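# Zip the suitcase closed along its wheeled end

## Task

Pull the suitcase zipper so the seam along the wheeled end is closed. The case must end up resting flat with the same face upward as at the start. It must stay closed without the robot holding anything, so the grippers should release and withdraw afterwards.

## Robot and tools

Robot: two arms, left_arm and right_arm, each with a parallel two-finger gripper. In the shared scene frame the origin sits on the tabletop midway between the arms, +z is up, +x reaches out across the table, and left_arm is on the +y side. The arm names do not tell you which side of an image they appear on. Base positions: left_arm (-0.009, +0.367, 0) with quat_wxyz (+0.999, 0, 0, +0.042); right_arm (-0.038, -0.343, 0) with quat_wxyz (+0.999, 0, 0, -0.042).

Gripper frame: fingers extend along the gripper's +z axis and close along its y axis. end_effector_position is the point between the finger pads, under 1 cm behind the tips. Joint ranges (rad), base to hand: waist -2.618 to 3.054, shoulder 0.000 to 3.142, elbow 0.000 to 3.142, wrist pitch -1.571 to 1.571, wrist yaw -1.571 to 1.571, wrist roll -2.094 to 2.094. Elbows stop just before full extension.

Row format (used by both motion tools): one flat list of 16 numbers covering both arms, even if only one moves. Order: left x, y, z, qw, qx, qy, qz, opening, then right x, y, z, qw, qx, qy, qz, opening. x, y, z are an absolute target for end_effector_position in metres, scene frame. The quaternion is an absolute target orientation, w first, scene frame. Opening runs from -1 (closed) to +1 (fully open, 0.087 m). These are poses, not offsets.

execute_actions(actions): a list of actions, run in order. Each action is a list of up to 15 rows; each row lasts one control step of 1/30 s. If fewer than 15 rows are given, the last one is repeated for the rest. An empty list only reports state and images. Any target more than 0.6 m from that gripper's start-of-action position, along any of that gripper's axes, makes the action fail for both arms. If any action is malformed, or the first one fails that distance test against the latest reported state, nothing runs. Each step, the command is clipped to within 70 mm and 16 degrees of the measured hand pose, so far targets take several actions. After an action the arm travels at most to its last clipped pose, so resend the remaining distance. To hold an orientation, repeat the same quaternion in every row rather than copying the drifted one from a result.

move(target, speed, blocking): target is one 16-number row as above. Each gripper follows a straight line toward its pose; both paths finish together, taking 0.5 to 10 s (stopped early at 10 s). speed is the path top speed in m/s, 0.002 to 0.5, default 0.25; rotation is capped at twice that in rad/s, taking the shorter way round. Paths ignore obstacles and the other arm. Hands lag, wander and may overshoot the speed, mostly near full reach. Faster moves and targets set deeper past a contact push harder. Opening is sent when the move begins. blocking=false returns after 0.5 s while motion continues; until a result shows the end, use wait or stop before any other motion call. The result adds a move: line giving the ending (done, off_target, moving, held, fault) and limits (paced means the pose was clipped; held means a check blocked steps, after which the arm may jump fast), plus each gripper's distance from its pose. If only one arm is named, the other finished fine.

wait(seconds): 0 to 10; arms keep their last command; returns early if a running move ends. stop(): brakes a running move (needs stopping room; fingers keep moving). zoom_image(camera, region): camera is cam_high, cam_left_wrist or cam_right_wrist; region is [x0, y0, x1, y1] pixels, top-left origin, at most 504 by 504. read_manual(section): licence texts only, default "licences". finished_scene(scene): ends the current scene, given its number; irreversible, and the goal must already hold and remain.

Results: a state line per arm with measured hand position and quaternion (can be off, more at long reach), Hand target lines (pose the controller is now driving toward), grip_measured (finger opening on the command scale; last Joint positions value is the opening in metres), a pose unreachable line if the clearance check altered a command, and FAULT or MOTOR HOT lines. Images come from cam_high, cam_left_wrist, cam_right_wrist, each 504x504, with calibration listed in the setup.

Practical notes: joint friction may leave a hand up to about 31 mm short, and tiny commands may not move it. To grip, command an opening roughly 0.02 below grip_measured; a smaller gap grips lighter. Pads manage about 20 N each; closing fast can squeeze harder or bounce open. To keep an arm still, resend its full pose from the last result at every call, with the desired opening. A blocked arm keeps pushing until given a new command. Holding loads heats motors: warning from 75 °C, a 10 s stop at 90 °C, and at 100 °C the arm goes limp and drops. The robot holds its last command while you compose replies.

Avoid: knocking anything off the table (instant failure), arms striking or pushing each other, dropping or slamming objects, and hard presses. Finish with the case flat, original side up, zipped, then open both grippers and pull away.

Each tool is called after ">>>" as name(argument=value, ...), one argument or row to a line, values as JSON.

## Session

>>> execute_actions(
  actions=[],
)

Scene clock: 0.00 s.
left_arm: end_effector_position=(+0.2308, +0.0770, +0.2995) grip_measured=+1.000 end_effector_quat_wxyz=(+0.247, +0.821, +0.491, +0.154) | right_arm: end_effector_position=(+0.0738, -0.4977, +0.1600) grip_measured=+0.996 end_effector_quat_wxyz=(+0.012, +0.928, +0.291, +0.233)
Joint positions: left_arm=[-1.215  1.745  2.078 -1.416 -0.346  1.021  0.087] | right_arm=[-1.464  1.318  1.09  -1.459 -0.458  0.957  0.087]
Joint velocities: left_arm=[ 0.002 -0.017 -0.002  0.007 -0.007  0.066  0.   ] | right_arm=[ 0.002 -0.027  0.002 -0.007 -0.022 -0.007  0.001]
Hand target (left_arm): +0.231, +0.077, +0.299; +0.247, +0.821, +0.491, +0.154
Hand target (right_arm): +0.074, -0.498, +0.160; +0.012, +0.928, +0.291, +0.233

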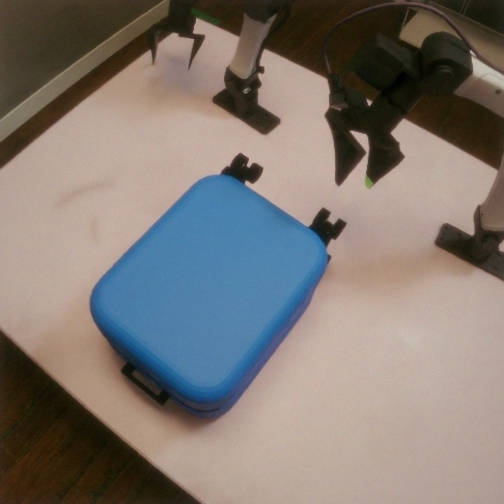

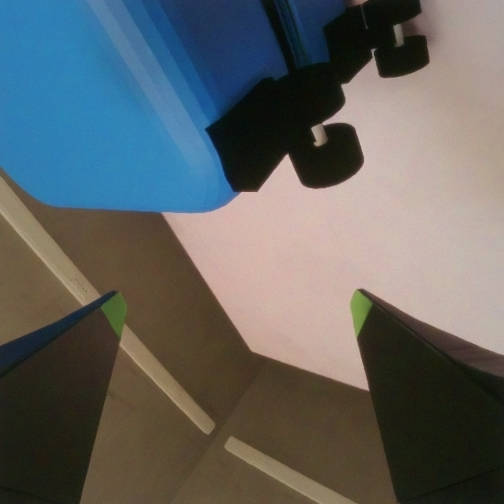

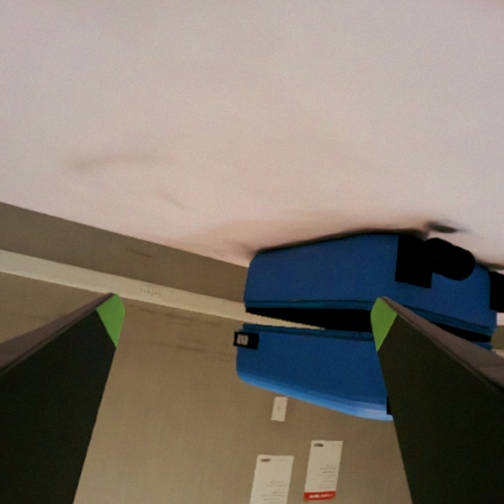

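>>> move(
  target=[0.05,-0.03,0.1,0,0.966,0,0.259,1,0.0738,-0.4977,0.16,0.012,0.928,0.291,0.233,1],
)

Scene clock: 6.63 s.
left_arm: end_effector_position=(+0.0487, -0.0195, +0.0956) grip_measured=+1.000 end_effector_quat_wxyz=(-0.009, +0.966, +0.007, +0.256) | right_arm: end_effector_position=(+0.0738, -0.4977, +0.1600) grip_measured=+0.996 end_effector_quat_wxyz=(+0.012, +0.928, +0.291, +0.233)
Joint positions: left_arm=[-1.822  2.111  1.715 -1.293 -0.507  1.361  0.087] | right_arm=[-1.464  1.318  1.09  -1.459 -0.458  0.957  0.087]
Joint velocities: left_arm=[ 0.012  0.012  0.002  0.022 -0.022  0.022  0.   ] | right_arm=[ 0.002  0.007  0.012  0.007  0.037  0.051 -0.001]
Hand target (left_arm): +0.048, -0.025, +0.100; -0.003, +0.965, +0.002, +0.261
Hand target (right_arm): +0.074, -0.498, +0.160; +0.012, +0.928, +0.291, +0.233
Off the commanded pose (left_arm): 0.011 m, 1 deg.
Off the commanded pose (right_arm): 0.000 m, 0 deg.
move: off_target (left_arm)
camera_calibration (this result's frames):
cam_left_wrist: T_world_to_cam=[[-0.0229198, 0.999295, 0.0297509, 0.0165036], [0.166617, -0.0255244, 0.985691, -0.082889], [0.985755, 0.0275488, -0.165914, 0.109122], [0, 0, 0, 1]] pos_world=[-0.0933786, -0.0216138, 0.0993169]

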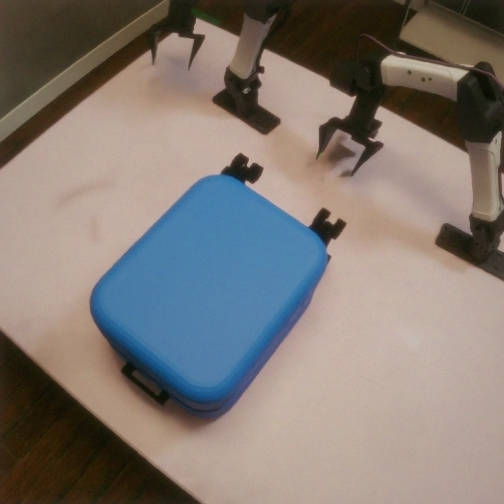

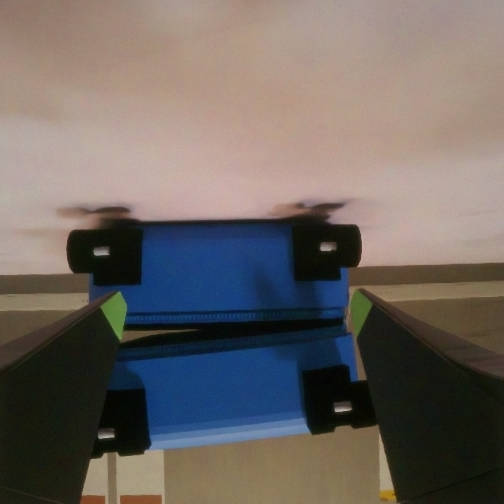

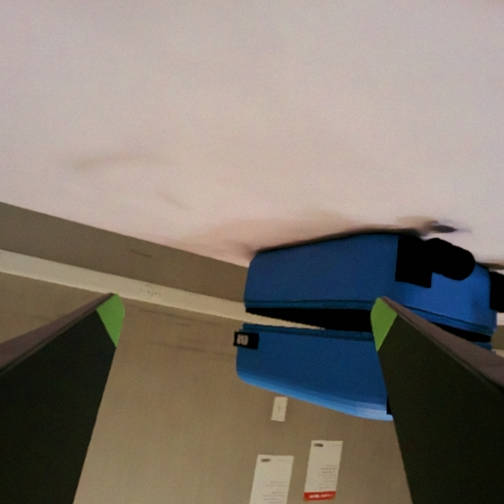

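>>> move(
  target=[0.12,0.09,0.13,0,0.966,0,0.259,1,0.0738,-0.4977,0.16,0.012,0.928,0.291,0.233,1],
)

Scene clock: 12.07 s.
left_arm: end_effector_position=(+0.1189, +0.0872, +0.1298) grip_measured=+1.000 end_effector_quat_wxyz=(-0.003, +0.967, +0.002, +0.255) | right_arm: end_effector_position=(+0.0738, -0.4977, +0.1600) grip_measured=+0.996 end_effector_quat_wxyz=(+0.012, +0.928, +0.291, +0.233)
Joint positions: left_arm=[-1.638  1.618  1.213 -1.163 -0.517  1.585  0.087] | right_arm=[-1.464  1.318  1.09  -1.459 -0.458  0.957  0.087]
Joint velocities: left_arm=[-0.022  0.007 -0.002  0.037  0.007  0.007  0.   ] | right_arm=[ 0.012  0.032 -0.002 -0.022 -0.022  0.007  0.001]
Hand target (left_arm): +0.121, +0.089, +0.130; +0.000, +0.966, -0.000, +0.258
Hand target (right_arm): +0.074, -0.498, +0.160; +0.012, +0.928, +0.291, +0.233
Off the commanded pose (left_arm): 0.003 m, 1 deg.
Off the commanded pose (right_arm): 0.000 m, 0 deg.
move: done
camera_calibration (this result's frames):
cam_left_wrist: T_world_to_cam=[[-0.0109669, 0.999751, 0.0194156, -0.0896706], [0.168418, -0.0172926, 0.985564, -0.126532], [0.985655, 0.0140785, -0.168187, 0.0441945], [0, 0, 0, 1]] pos_world=[-0.0232337, 0.0868381, 0.133879]

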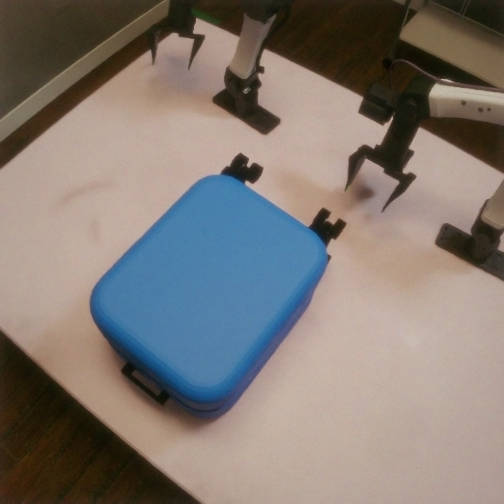

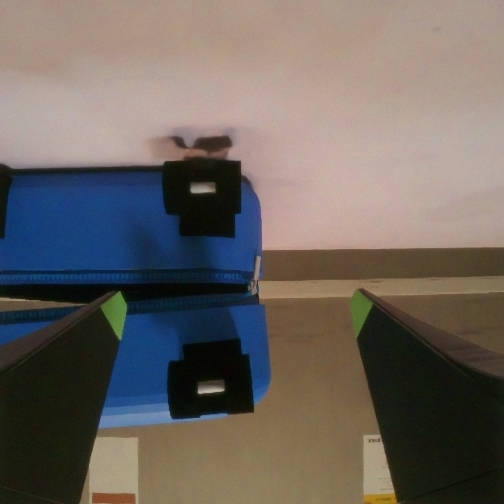

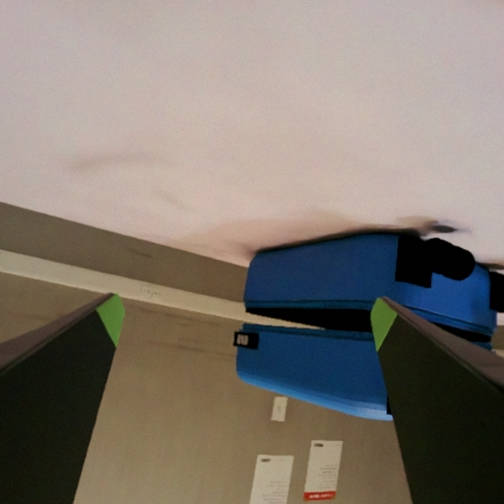

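>>> move(
  target=[0.25,0.13,0.1,0.683,0.183,0.683,-0.183,0.2,0.0738,-0.4977,0.16,0.012,0.928,0.291,0.233,1],
)

Scene clock: 26.17 s.
left_arm: end_effector_position=(+0.2514, +0.1241, +0.1081) grip_measured=+0.200 end_effector_quat_wxyz=(+0.687, +0.189, +0.676, -0.190) | right_arm: end_effector_position=(+0.0738, -0.4977, +0.1600) grip_measured=+0.996 end_effector_quat_wxyz=(+0.012, +0.928, +0.291, +0.233)
Joint positions: left_arm=[-1.033  1.548  0.144  1.422 -0.406  0.009  0.052] | right_arm=[-1.464  1.318  1.09  -1.459 -0.458  0.957  0.087]
Joint velocities: left_arm=[-0.002 -0.007 -0.012  0.081 -0.051 -0.007  0.   ] | right_arm=[ 0.012 -0.022 -0.002  0.007  0.007 -0.007  0.001]
Hand target (left_arm): +0.250, +0.128, +0.101; +0.683, +0.186, +0.682, -0.187
Hand target (right_arm): +0.074, -0.498, +0.160; +0.012, +0.928, +0.291, +0.233
Off the commanded pose (left_arm): 0.010 m, 1 deg.
Off the commanded pose (right_arm): 0.000 m, 0 deg.
move: done
camera_calibration (this result's frames):
cam_left_wrist: T_world_to_cam=[[-0.529658, -0.84819, -0.00598708, 0.237819], [-0.645885, 0.407883, -0.645341, 0.201495], [0.549813, -0.337943, -0.763872, 0.127015], [0, 0, 0, 1]] pos_world=[0.18627, 0.162453, 0.22848]

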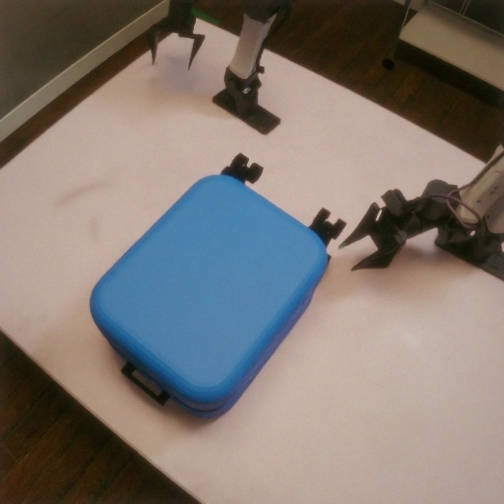

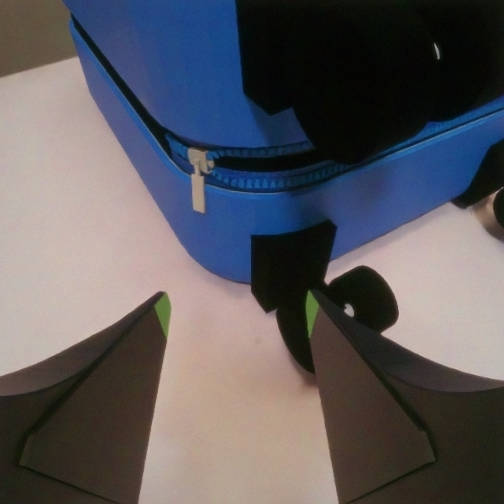

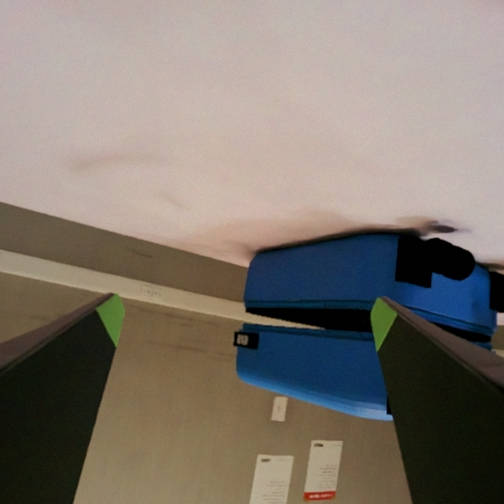

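>>> move(
  target=[0.325,0.15,0.105,0.123,-0.123,0.696,-0.696,-0.2,0.0738,-0.4977,0.16,0.012,0.928,0.291,0.233,1],
)

Scene clock: 34.83 s.
left_arm: end_effector_position=(+0.3198, +0.1478, +0.1034) grip_measured=-0.200 end_effector_quat_wxyz=(+0.119, -0.130, +0.699, -0.693) | right_arm: end_effector_position=(+0.0738, -0.4977, +0.1600) grip_measured=+0.996 end_effector_quat_wxyz=(+0.012, +0.928, +0.291, +0.233)
Joint positions: left_arm=[-0.216  2.084  0.621  1.441  1.085 -1.564  0.035] | right_arm=[-1.464  1.318  1.09  -1.459 -0.458  0.957  0.087]
Joint velocities: left_arm=[-0.007 -0.017 -0.012 -0.007 -0.022 -0.051 -0.002] | right_arm=[-0.007  0.022 -0.007 -0.066  0.051 -0.007  0.001]
Hand target (left_arm): +0.324, +0.149, +0.105; +0.121, -0.125, +0.696, -0.697
Hand target (right_arm): +0.074, -0.498, +0.160; +0.012, +0.928, +0.291, +0.233
Off the commanded pose (left_arm): 0.006 m, 1 deg.
Off the commanded pose (right_arm): 0.000 m, 0 deg.
move: done
camera_calibration (this result's frames):
cam_left_wrist: T_world_to_cam=[[0.00747145, 0.00887516, 0.999933, -0.108328], [-0.862577, 0.505922, 0.0019547, 0.220789], [-0.50587, -0.862534, 0.0114355, 0.428765], [0, 0, 0, 1]] pos_world=[0.408156, 0.259083, 0.102986]

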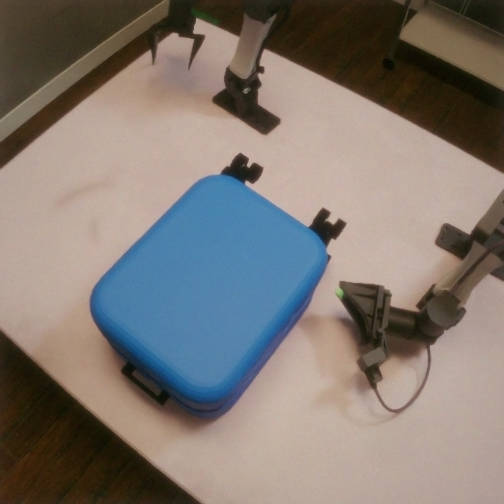

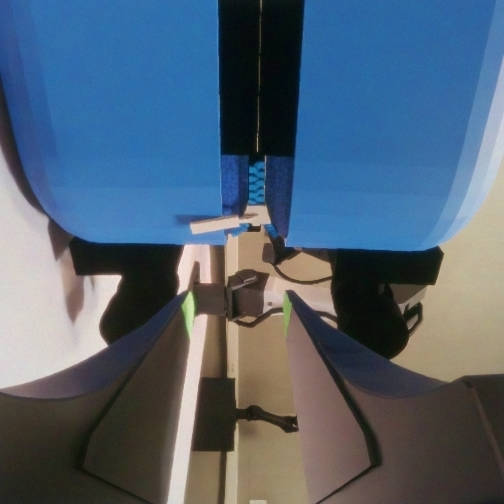

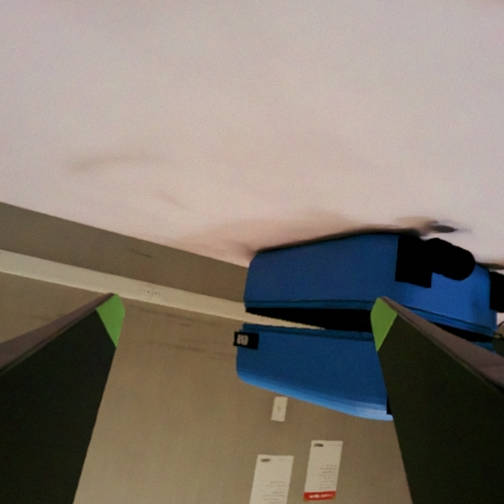

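>>> move(
  target=[0.333,0.108,0.113,0.123,-0.123,0.696,-0.696,-0.5,0.0738,-0.4977,0.16,0.012,0.928,0.291,0.233,1],
  speed=0.05,
)

Scene clock: 39.00 s.
left_arm: end_effector_position=(+0.3274, +0.1109, +0.1121) grip_measured=-0.500 end_effector_quat_wxyz=(+0.120, -0.121, +0.698, -0.696) | right_arm: end_effector_position=(+0.0738, -0.4977, +0.1600) grip_measured=+0.996 end_effector_quat_wxyz=(+0.012, +0.928, +0.291, +0.233)
Joint positions: left_arm=[-0.324  2.084  0.691  1.389  0.989 -1.568  0.022] | right_arm=[-1.464  1.318  1.09  -1.459 -0.458  0.957  0.087]
Joint velocities: left_arm=[ 0.017 -0.017 -0.012 -0.007  0.022 -0.037  0.   ] | right_arm=[-0.012 -0.007 -0.002 -0.007  0.007 -0.007 -0.   ]
Hand target (left_arm): +0.333, +0.108, +0.113; +0.123, -0.123, +0.697, -0.696
Hand target (right_arm): +0.074, -0.498, +0.160; +0.012, +0.928, +0.291, +0.233
Off the commanded pose (left_arm): 0.006 m, 0 deg.
Off the commanded pose (right_arm): 0.000 m, 0 deg.
move: done
camera_calibration (this result's frames):
cam_left_wrist: T_world_to_cam=[[-0.00665317, 0.0122081, 0.999903, -0.112545], [-0.856276, 0.516379, -0.0120021, 0.24438], [-0.516476, -0.856273, 0.00701796, 0.404019], [0, 0, 0, 1]] pos_world=[0.417174, 0.221132, 0.112632]

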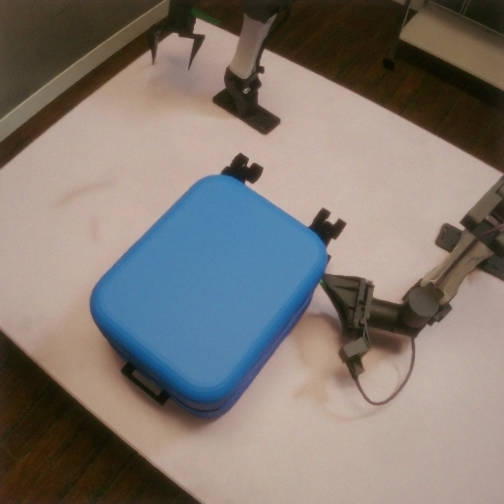

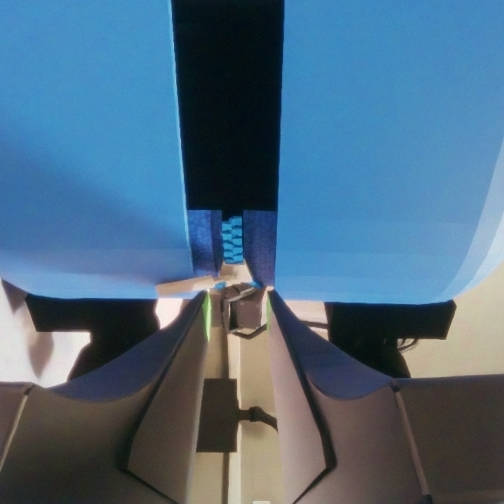

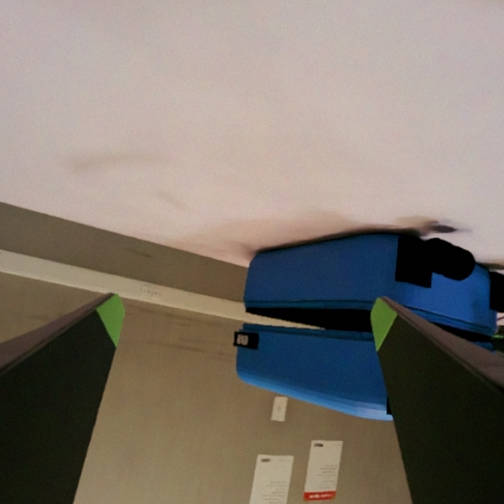

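>>> move(
  target=[0.352,0.108,0.111,0.123,-0.123,0.696,-0.696,-1,0.0738,-0.4977,0.16,0.012,0.928,0.291,0.233,1],
  speed=0.05,
)

>>> move(
  target=[0.35,0.092,0.111,0.123,-0.123,0.696,-0.696,-1,0.0738,-0.4977,0.16,0.012,0.928,0.291,0.233,1],
  speed=0.03,
)

>>> move(
  target=[0.315,0.082,0.111,0.123,-0.123,0.696,-0.696,-1,0.0738,-0.4977,0.16,0.012,0.928,0.291,0.233,1],
  speed=0.03,
)

Scene clock: 47.10 s.
left_arm: end_effector_position=(+0.3407, +0.1077, +0.1134) grip_measured=-0.996 end_effector_quat_wxyz=(+0.117, -0.109, +0.697, -0.699) | right_arm: end_effector_position=(+0.0738, -0.4977, +0.1600) grip_measured=+0.996 end_effector_quat_wxyz=(+0.012, +0.928, +0.291, +0.233)
Joint positions: left_arm=[-0.32   2.12   0.767  1.361  1.015 -1.568  0.   ] | right_arm=[-1.464  1.318  1.09  -1.459 -0.458  0.957  0.087]
Joint velocities: left_arm=[-0.002 -0.017  0.012  0.037 -0.022  0.007  0.   ] | right_arm=[-0.012 -0.007 -0.002  0.051  0.051 -0.022  0.002]
Hand target (left_arm): +0.352, +0.108, +0.111; +0.123, -0.123, +0.696, -0.696
Hand target (right_arm): +0.074, -0.498, +0.160; +0.012, +0.928, +0.291, +0.233
Off the commanded pose (left_arm): 0.012 m, 2 deg.
Off the commanded pose (right_arm): 0.000 m, 0 deg.
move: off_target (left_arm)
camera_calibration (this result's frames):
cam_left_wrist: T_world_to_cam=[[-0.0185978, 0.0153944, 0.999709, -0.10992], [-0.844626, 0.53482, -0.0239484, 0.252775], [-0.535033, -0.844826, 0.00305602, 0.413628], [0, 0, 0, 1]] pos_world=[0.432761, 0.215947, 0.114677]

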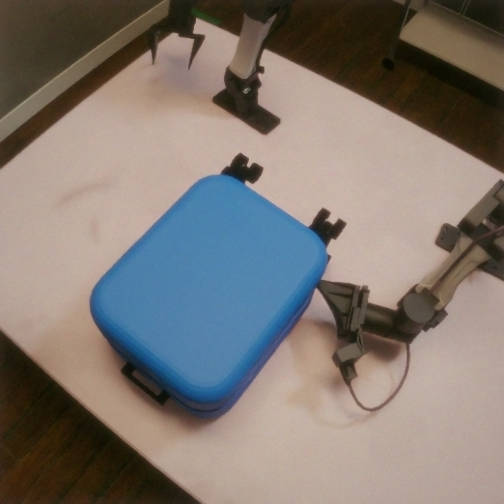

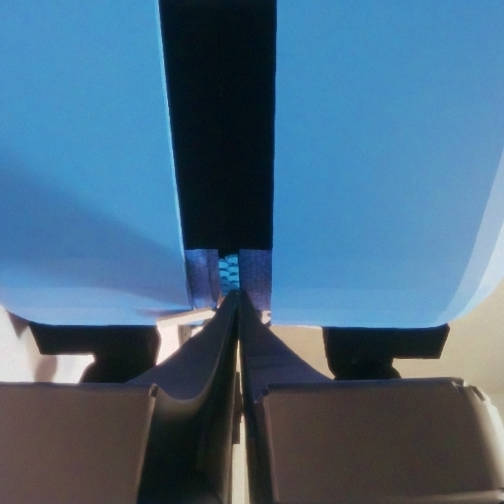

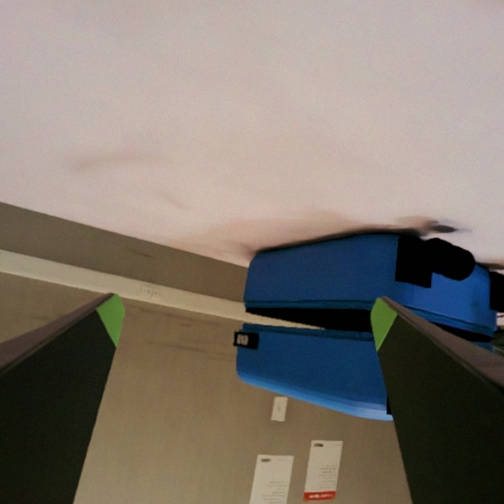

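Scene clock: 48.00 s.
left_arm: end_effector_position=(+0.3404, +0.1019, +0.1134) grip_measured=-0.996 end_effector_quat_wxyz=(+0.119, -0.112, +0.697, -0.699) | right_arm: end_effector_position=(+0.0738, -0.4977, +0.1600) grip_measured=+0.996 end_effector_quat_wxyz=(+0.012, +0.928, +0.291, +0.233)
Joint positions: left_arm=[-0.338  2.12   0.767  1.361  0.991 -1.568  0.   ] | right_arm=[-1.464  1.318  1.09  -1.459 -0.458  0.957  0.087]
Joint velocities: left_arm=[ 0.002 -0.012 -0.002  0.007 -0.007 -0.037 -0.   ] | right_arm=[ 0.002 -0.007 -0.012  0.051 -0.022  0.037  0.001]
Hand target (left_arm): +0.349, +0.092, +0.111; +0.123, -0.123, +0.696, -0.696
Hand target (right_arm): +0.074, -0.498, +0.160; +0.012, +0.928, +0.291, +0.233
Off the commanded pose (left_arm): 0.014 m, 1 deg.
Off the commanded pose (right_arm): 0.000 m, 0 deg.
move: off_target (left_arm)
camera_calibration (this result's frames):
cam_left_wrist: T_world_to_cam=[[-0.0182869, 0.0153626, 0.999715, -0.109921], [-0.848288, 0.529006, -0.0236462, 0.257459], [-0.529219, -0.848479, 0.00335802, 0.407025], [0, 0, 0, 1]] pos_world=[0.431794, 0.210843, 0.114611]

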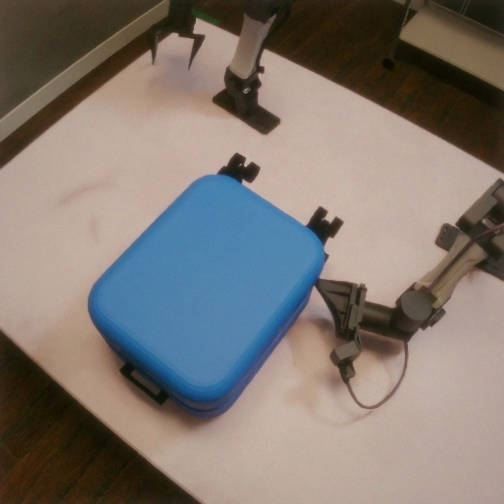

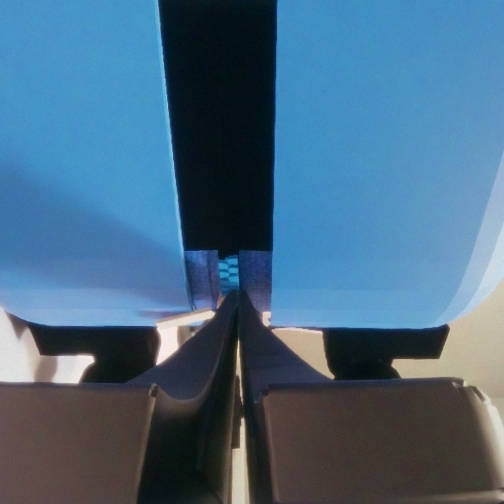

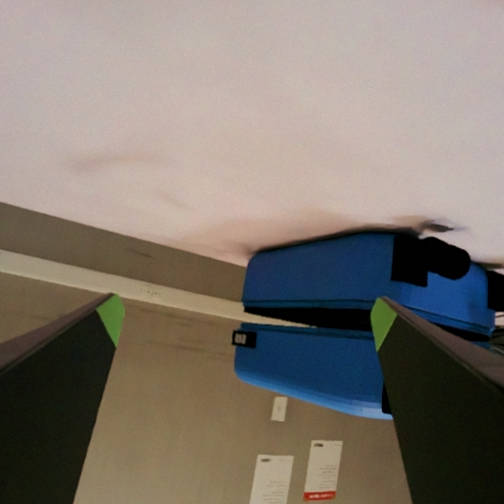

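Scene clock: 49.33 s.
left_arm: end_effector_position=(+0.3312, +0.0904, +0.1129) grip_measured=-0.996 end_effector_quat_wxyz=(+0.145, -0.134, +0.690, -0.696) | right_arm: end_effector_position=(+0.0738, -0.4977, +0.1600) grip_measured=+0.996 end_effector_quat_wxyz=(+0.012, +0.928, +0.291, +0.233)
Joint positions: left_arm=[-0.394  2.095  0.691  1.421  0.864 -1.569  0.   ] | right_arm=[-1.464  1.318  1.09  -1.459 -0.458  0.957  0.087]
Joint velocities: left_arm=[-0.007 -0.002 -0.012 -0.022 -0.051  0.007 -0.001] | right_arm=[-0.002 -0.007  0.002 -0.037 -0.007 -0.051  0.   ]
Hand target (left_arm): +0.315, +0.083, +0.111; +0.123, -0.123, +0.696, -0.696
Hand target (right_arm): +0.074, -0.498, +0.160; +0.012, +0.928, +0.291, +0.233
Off the commanded pose (left_arm): 0.018 m, 3 deg.
Off the commanded pose (right_arm): 0.000 m, 0 deg.
move: off_target (left_arm)
camera_calibration (this result's frames):
cam_left_wrist: T_world_to_cam=[[-0.0260422, 0.0182331, 0.999495, -0.107082], [-0.883463, 0.467437, -0.0315461, 0.273806], [-0.467776, -0.883838, 0.00393513, 0.375119], [0, 0, 0, 1]] pos_world=[0.414581, 0.20551, 0.114189]

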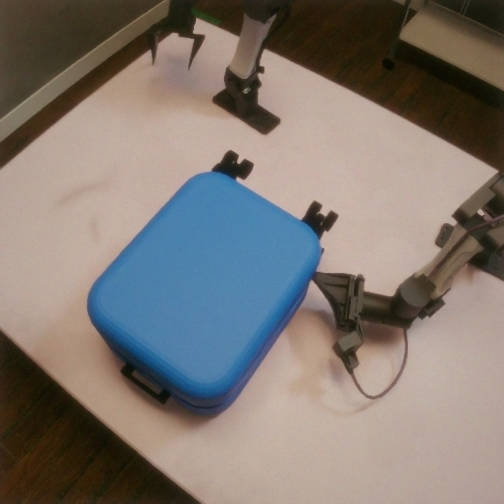

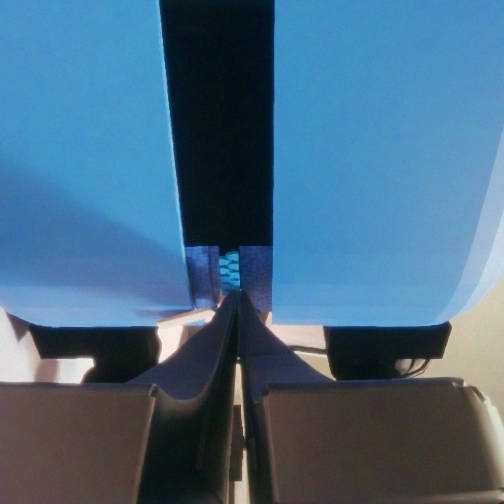

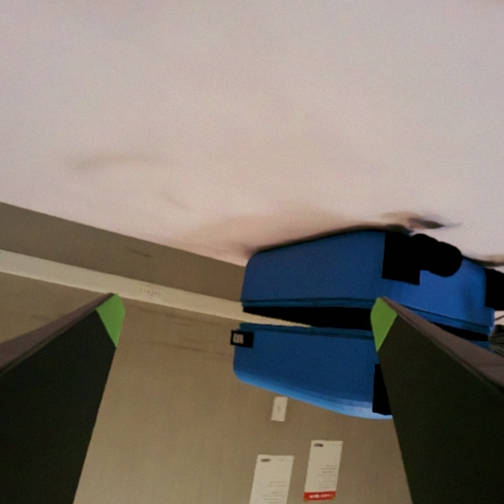

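>>> move(
  target=[0.3,0.14,0.1,0.123,-0.123,0.696,-0.696,-0.5,0.2,-0.3,0.33,0,1,0,0,-1],
)

>>> move(
  target=[0.3,0.12,0.09,0.612,0.354,0.612,-0.354,-0.5,0.4,-0.13,0.3,0,1,0,0,-1],
)

>>> move(
  target=[0.3,0.12,0.09,0.612,0.354,0.612,-0.354,-0.5,0.4,-0.13,0.19,0,1,0,0,-1],
  speed=0.04,
)

Scene clock: 56.23 s.
left_arm: end_effector_position=(+0.3045, +0.1374, +0.0987) grip_measured=-0.500 end_effector_quat_wxyz=(+0.123, -0.126, +0.697, -0.695) | right_arm: end_effector_position=(+0.1975, -0.3022, +0.3269) grip_measured=-1.000 end_effector_quat_wxyz=(-0.056, +0.862, +0.380, +0.330)
Joint positions: left_arm=[-0.258  2.096  0.566  1.523  1.044 -1.568  0.022] | right_arm=[-0.276  1.1    1.525 -1.55  -0.537  2.073  0.   ]
Joint velocities: left_arm=[-0.012  0.002 -0.002  0.051 -0.037  0.051  0.001] | right_arm=[ 0.017 -0.012 -0.007  0.066 -0.022  0.007  0.   ]
Hand target (left_arm): +0.300, +0.140, +0.101; +0.123, -0.123, +0.696, -0.697
Hand target (right_arm): +0.200, -0.301, +0.332; -0.062, +0.860, +0.379, +0.335
Off the commanded pose (left_arm): 0.005 m, 0 deg.
Off the commanded pose (right_arm): 0.005 m, 61 deg; orientation clipped at the last step of the last action.
joint sent to its limit (right arm) — the command would take joint 4 (wrist pitch) past its lower limit and joint 6 (wrist roll) past its upper limit, so those joints were sent only as far as their limits.
move: off_target (right_arm); limits=paced
camera_calibration (this result's frames):
cam_left_wrist: T_world_to_cam=[[-0.0045066, 0.0121783, 0.999916, -0.10026], [-0.862155, 0.506544, -0.0100551, 0.213864], [-0.506624, -0.862128, 0.00821682, 0.412699], [0, 0, 0, 1]] pos_world=[0.393015, 0.248689, 0.0990108]
cam_right_wrist: T_world_to_cam=[[-0.682974, 0.707989, -0.179716, 0.410362], [-0.110796, 0.14278, 0.983534, -0.237818], [0.721991, 0.691639, -0.0190726, 0.207599], [0, 0, 0, 1]] pos_world=[0.104032, -0.40016, 0.311611]

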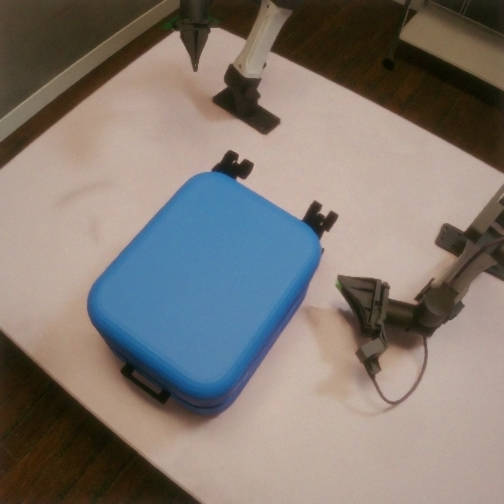

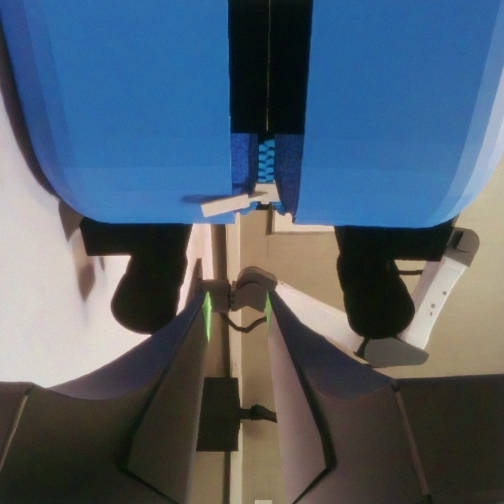

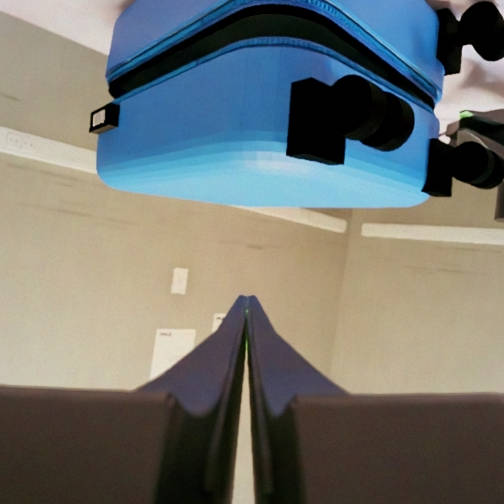

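Scene clock: 60.00 s.
left_arm: end_effector_position=(+0.3032, +0.1198, +0.0877) grip_measured=-0.500 end_effector_quat_wxyz=(+0.606, +0.352, +0.616, -0.359) | right_arm: end_effector_position=(+0.3980, -0.1304, +0.3010) grip_measured=-1.000 end_effector_quat_wxyz=(-0.144, +0.730, +0.605, +0.285)
Joint positions: left_arm=[-0.483  1.826  0.357  1.459  0.654 -0.01   0.022] | right_arm=[ 0.292  2.15   2.545 -1.552 -0.516  2.076  0.   ]
Joint velocities: left_arm=[-0.002 -0.017  0.002  0.007  0.037  0.037 -0.   ] | right_arm=[-0.012  0.027 -0.017  0.007  0.037  0.007  0.   ]
Hand target (left_arm): +0.300, +0.120, +0.089; +0.612, +0.354, +0.612, -0.354
Hand target (right_arm): +0.399, -0.127, +0.302; -0.137, +0.729, +0.607, +0.286
Off the commanded pose (left_arm): 0.004 m, 1 deg.
Off the commanded pose (right_arm): 0.002 m, 86 deg; orientation clipped at the last step of the last action.
joint sent to its limit (right arm) — the command would take joint 4 (wrist pitch) past its lower limit and joint 6 (wrist roll) past its upper limit, so those joints were sent only as far as their limits.
move: off_target (right_arm); limits=paced
camera_calibration (this result's frames):
cam_left_wrist: T_world_to_cam=[[-0.876502, -0.481227, 0.0127969, 0.321085], [-0.381732, 0.678595, -0.627527, 0.109392], [0.293299, -0.554914, -0.77849, 0.186536], [0, 0, 0, 1]] pos_world=[0.268479, 0.183794, 0.209754]
cam_right_wrist: T_world_to_cam=[[-0.95881, 0.235084, -0.159435, 0.462991], [-0.142691, 0.0867071, 0.985962, -0.210088], [0.245608, 0.9681, -0.0495911, 0.178395], [0, 0, 0, 1]] pos_world=[0.370127, -0.26333, 0.289803]

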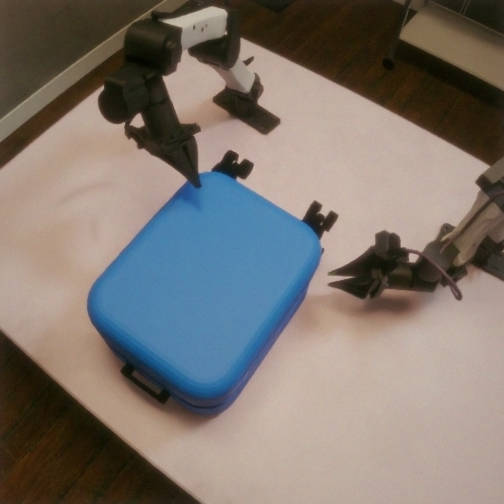

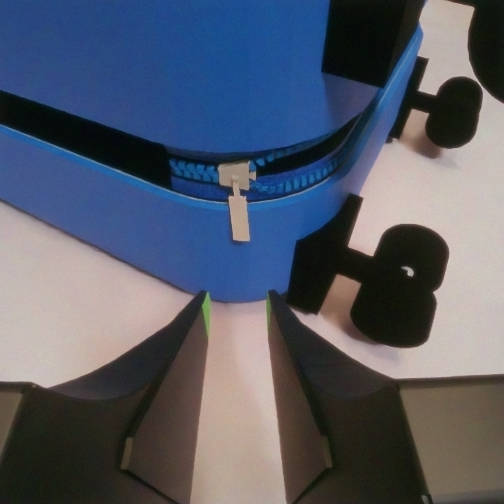

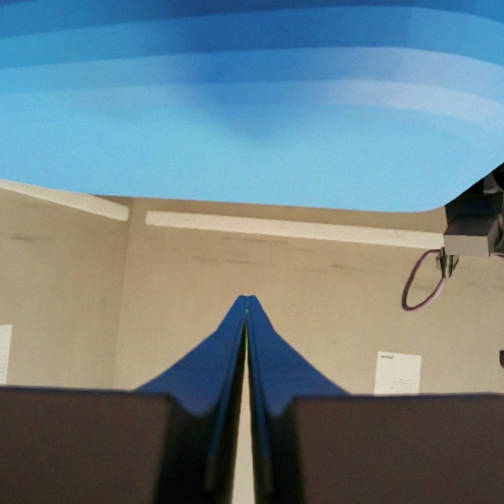

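Scene clock: 70.20 s.
left_arm: end_effector_position=(+0.3032, +0.1198, +0.0877) grip_measured=-0.500 end_effector_quat_wxyz=(+0.606, +0.352, +0.616, -0.359) | right_arm: end_effector_position=(+0.4002, -0.1325, +0.2606) grip_measured=-1.000 end_effector_quat_wxyz=(-0.131, +0.749, +0.608, +0.229)
Joint positions: left_arm=[-0.483  1.826  0.357  1.459  0.654 -0.01   0.022] | right_arm=[ 0.311  2.175  2.476 -1.552 -0.435  2.076  0.   ]
Joint velocities: left_arm=[-0.007  0.002 -0.002 -0.007 -0.051 -0.007  0.001] | right_arm=[-0.007 -0.002 -0.007 -0.037  0.022 -0.051  0.   ]
Hand target (left_arm): +0.302, +0.120, +0.089; +0.609, +0.353, +0.614, -0.356
Hand target (right_arm): +0.399, -0.131, +0.242; -0.138, +0.756, +0.606, +0.205
Off the commanded pose (left_arm): 0.004 m, 1 deg.
Off the commanded pose (right_arm): 0.071 m, 83 deg.
joint sent to its limit (right arm) — the command would take joint 4 (wrist pitch) past its lower limit and joint 6 (wrist roll) past its upper limit, so those joints were sent only as far as their limits.
move: off_target (right_arm; path cut at 10 s); limits=paced
camera_calibration (this result's frames):
cam_left_wrist: T_world_to_cam=[[-0.876502, -0.481227, 0.0127969, 0.321085], [-0.381732, 0.678595, -0.627527, 0.109392], [0.293299, -0.554914, -0.77849, 0.186536], [0, 0, 0, 1]] pos_world=[0.268479, 0.183794, 0.209754]
cam_right_wrist: T_world_to_cam=[[-0.96637, 0.23278, -0.109285, 0.448842], [-0.0676774, 0.179774, 0.981377, -0.186192], [0.248092, 0.955769, -0.157975, 0.20353], [0, 0, 0, 1]] pos_world=[0.370652, -0.265537, 0.263929]

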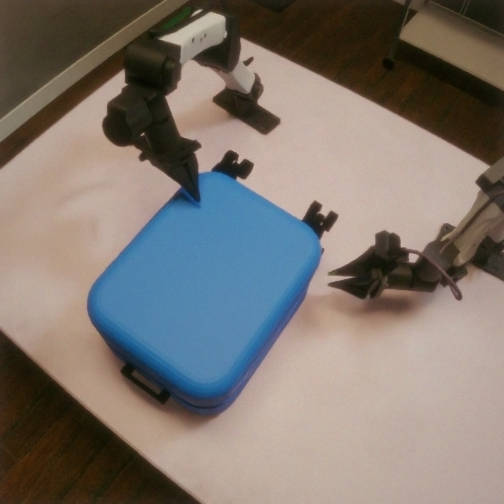

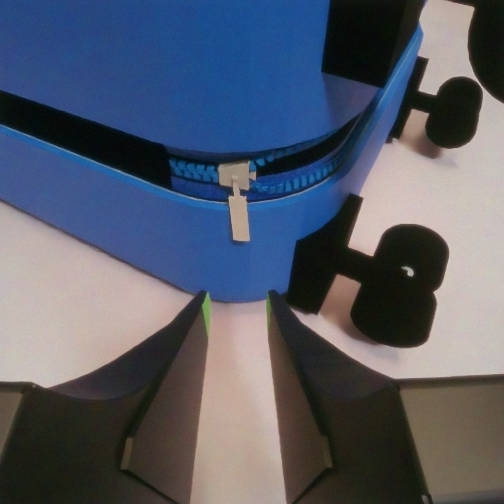

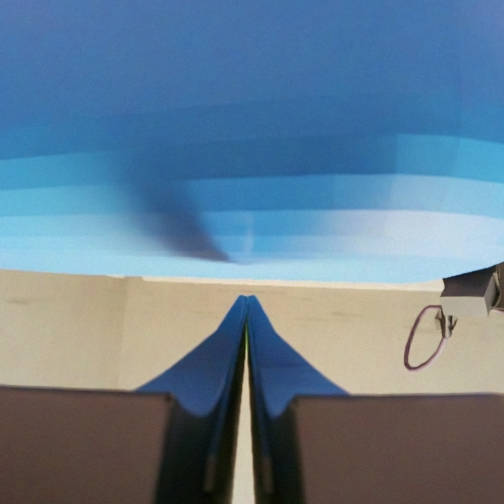

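Well aligned. Press and advance.

>>> move(
  target=[0.303,0.12,0.09,0.612,0.354,0.612,-0.354,-0.5,0.4,-0.13,0.185,-0.131,0.749,0.608,0.229,-1],
  speed=0.04,
)

>>> move(
  target=[0.326,0.078,0.09,0.612,0.354,0.612,-0.354,-0.5,0.4,-0.13,0.185,-0.131,0.749,0.608,0.229,-1],
  speed=0.03,
)

Scene clock: 75.70 s.
left_arm: end_effector_position=(+0.3033, +0.1198, +0.0877) grip_measured=-0.500 end_effector_quat_wxyz=(+0.606, +0.352, +0.616, -0.359) | right_arm: end_effector_position=(+0.4012, -0.1319, +0.2298) grip_measured=-1.000 end_effector_quat_wxyz=(-0.127, +0.734, +0.607, +0.278)
Joint positions: left_arm=[-0.483  1.826  0.357  1.459  0.654 -0.01   0.022] | right_arm=[ 0.299  1.976  1.978 -1.156 -0.476  2.076  0.   ]
Joint velocities: left_arm=[ 0.002 -0.017  0.012 -0.066 -0.022 -0.007  0.   ] | right_arm=[-0.007 -0.012  0.007 -0.022  0.066 -0.081  0.   ]
Hand target (left_arm): +0.303, +0.120, +0.090; +0.612, +0.354, +0.612, -0.354
Hand target (right_arm): +0.398, -0.131, +0.186; -0.131, +0.748, +0.609, +0.228
Off the commanded pose (left_arm): 0.002 m, 1 deg.
Off the commanded pose (right_arm): 0.045 m, 6 deg.
move: off_target (right_arm)
camera_calibration (this result's frames):
cam_left_wrist: T_world_to_cam=[[-0.876508, -0.481227, 0.0124155, 0.321136], [-0.381522, 0.678714, -0.627525, 0.109313], [0.293556, -0.554768, -0.778497, 0.186442], [0, 0, 0, 1]] pos_world=[0.268452, 0.183779, 0.209754]
cam_right_wrist: T_world_to_cam=[[-0.954928, 0.237949, -0.177462, 0.458058], [-0.151768, 0.122416, 0.980806, -0.129703], [0.255106, 0.963532, -0.0807855, 0.178329], [0, 0, 0, 1]] pos_world=[0.372235, -0.264942, 0.222907]

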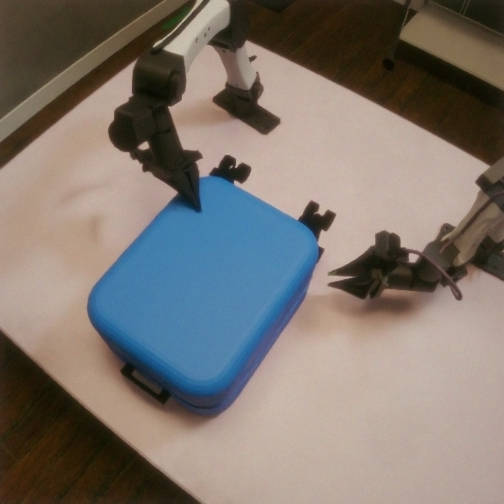

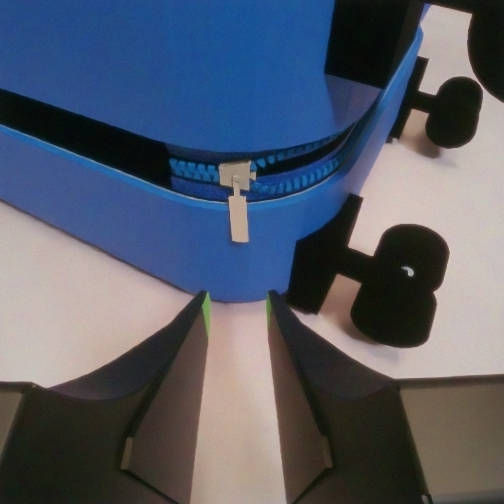

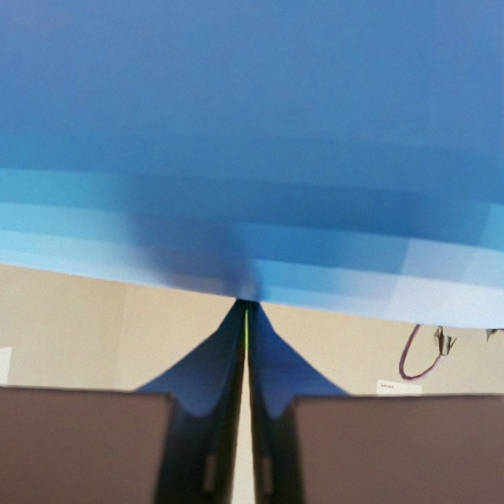

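Scene clock: 77.67 s.
left_arm: end_effector_position=(+0.3181, +0.0862, +0.0911) grip_measured=-0.500 end_effector_quat_wxyz=(+0.610, +0.353, +0.612, -0.359) | right_arm: end_effector_position=(+0.4009, -0.1307, +0.2337) grip_measured=-1.000 end_effector_quat_wxyz=(-0.128, +0.730, +0.607, +0.287)
Joint positions: left_arm=[-0.574  1.883  0.47   1.415  0.566 -0.01   0.022] | right_arm=[ 0.299  1.966  1.969 -1.142 -0.486  2.076  0.   ]
Joint velocities: left_arm=[-0.002 -0.002  0.002 -0.007 -0.007 -0.066  0.   ] | right_arm=[-0.002 -0.027 -0.002 -0.095 -0.007 -0.095  0.   ]
Hand target (left_arm): +0.325, +0.078, +0.090; +0.612, +0.354, +0.612, -0.354
Hand target (right_arm): +0.397, -0.131, +0.187; -0.132, +0.747, +0.610, +0.229
Off the commanded pose (left_arm): 0.011 m, 1 deg.
Off the commanded pose (right_arm): 0.049 m, 7 deg.
move: off_target (left_arm, right_arm)
camera_calibration (this result's frames):
cam_left_wrist: T_world_to_cam=[[-0.877885, -0.478844, 0.00523508, 0.318852], [-0.372893, 0.676699, -0.634846, 0.138067], [0.300449, -0.559273, -0.772621, 0.16374], [0, 0, 0, 1]] pos_world=[0.282204, 0.150826, 0.212491]
cam_right_wrist: T_world_to_cam=[[-0.95349, 0.236527, -0.186845, 0.459578], [-0.164883, 0.109635, 0.980201, -0.129986], [0.252329, 0.96542, -0.0655368, 0.175361], [0, 0, 0, 1]] pos_world=[0.372522, -0.263749, 0.224775]

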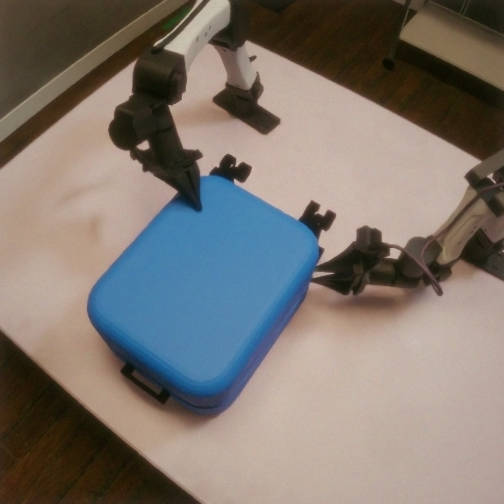

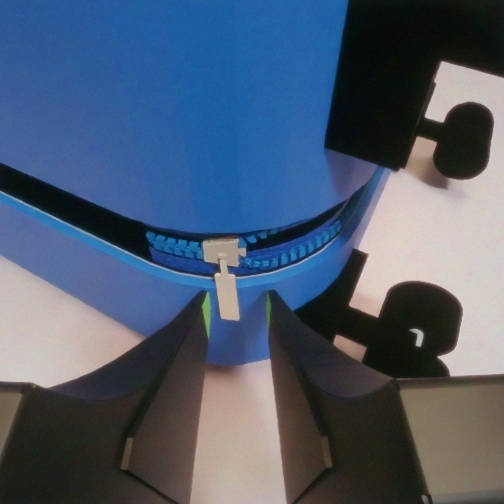

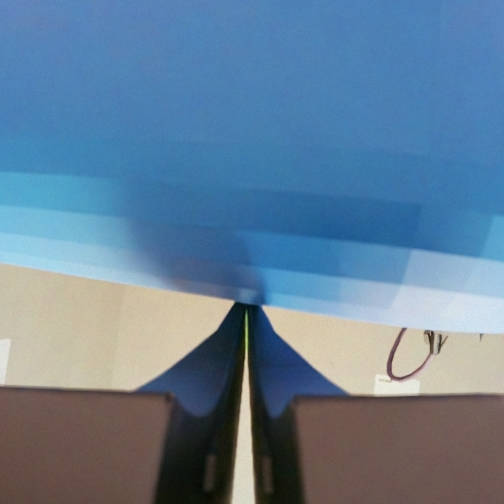

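>>> execute_actions(
  actions=[
    [[0.328,0.076,0.09,0.612,0.354,0.612,-0.354,-0.7,0.4,-0.13,0.18,-0.131,0.749,0.608,0.229,-1]],
    [[0.328,0.076,0.09,0.612,0.354,0.612,-0.354,-1,0.4,-0.13,0.18,-0.131,0.749,0.608,0.229,-1]],
    [[0.312,0.08,0.092,0.612,0.354,0.612,-0.354,-1,0.4,-0.13,0.18,-0.131,0.749,0.608,0.229,-1]],
    [[0.302,0.074,0.094,0.612,0.354,0.612,-0.354,-1,0.4,-0.13,0.18,-0.131,0.749,0.608,0.229,-1]],
    [[0.293,0.066,0.096,0.612,0.354,0.612,-0.354,-1,0.4,-0.13,0.18,-0.131,0.749,0.608,0.229,-1]],
  ],
)

Scene clock: 84.97 s.
left_arm: end_effector_position=(+0.3148, +0.0818, +0.0910) grip_measured=-0.882 end_effector_quat_wxyz=(+0.626, +0.324, +0.632, -0.322) | right_arm: end_effector_position=(+0.4045, -0.1314, +0.2307) grip_measured=-1.000 end_effector_quat_wxyz=(-0.122, +0.729, +0.607, +0.290)
Joint positions: left_arm=[-0.658  1.848  0.436  1.402  0.377  0.001  0.005] | right_arm=[ 0.298  1.966  1.955 -1.116 -0.479  2.076  0.   ]
Joint velocities: left_arm=[-0.007  0.002 -0.012 -0.037 -0.037  0.037  0.   ] | right_arm=[-0.012  0.017 -0.017 -0.007  0.022  0.066  0.   ]
Hand target (left_arm): +0.293, +0.067, +0.095; +0.612, +0.354, +0.612, -0.354
Hand target (right_arm): +0.398, -0.131, +0.182; -0.131, +0.747, +0.610, +0.228
Off the commanded pose (left_arm): 0.027 m, 6 deg.
Off the commanded pose (right_arm): 0.051 m, 7 deg.
camera_calibration (this result's frames):
cam_left_wrist: T_world_to_cam=[[-0.822501, -0.568763, -0.000757499, 0.304269], [-0.443087, 0.641593, -0.626124, 0.163934], [0.356602, -0.514652, -0.779723, 0.14155], [0, 0, 0, 1]] pos_world=[0.272422, 0.140727, 0.213243]
cam_right_wrist: T_world_to_cam=[[-0.950093, 0.239493, -0.199914, 0.464654], [-0.176815, 0.114557, 0.977555, -0.120285], [0.257019, 0.964116, -0.0664941, 0.17305], [0, 0, 0, 1]] pos_world=[0.375719, -0.264342, 0.221983]

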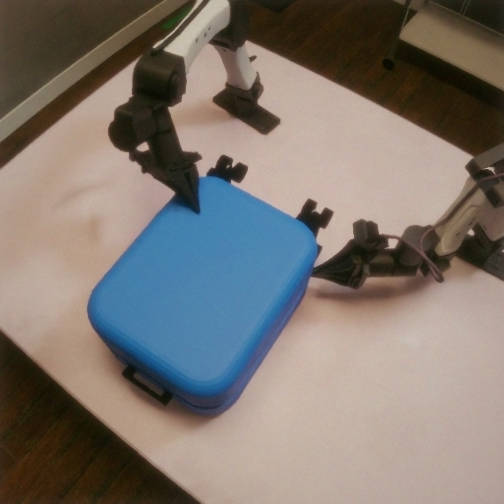

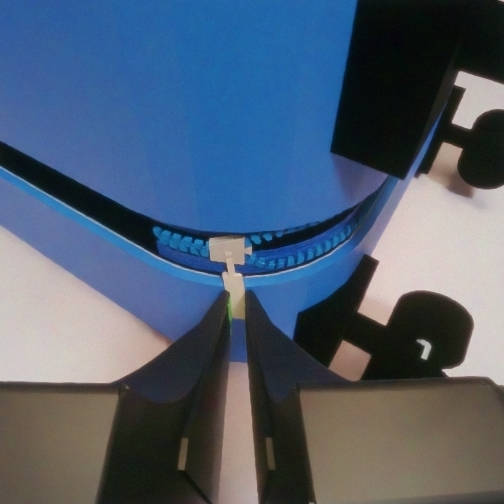

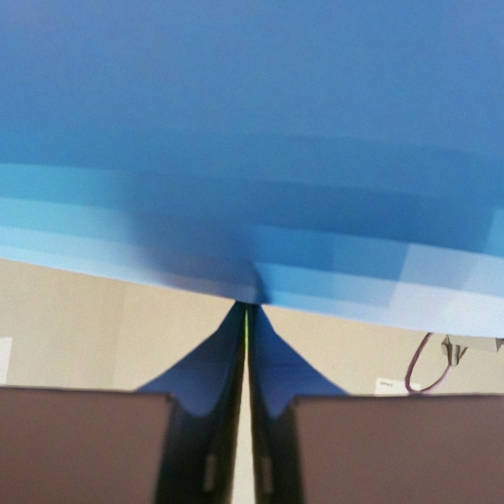

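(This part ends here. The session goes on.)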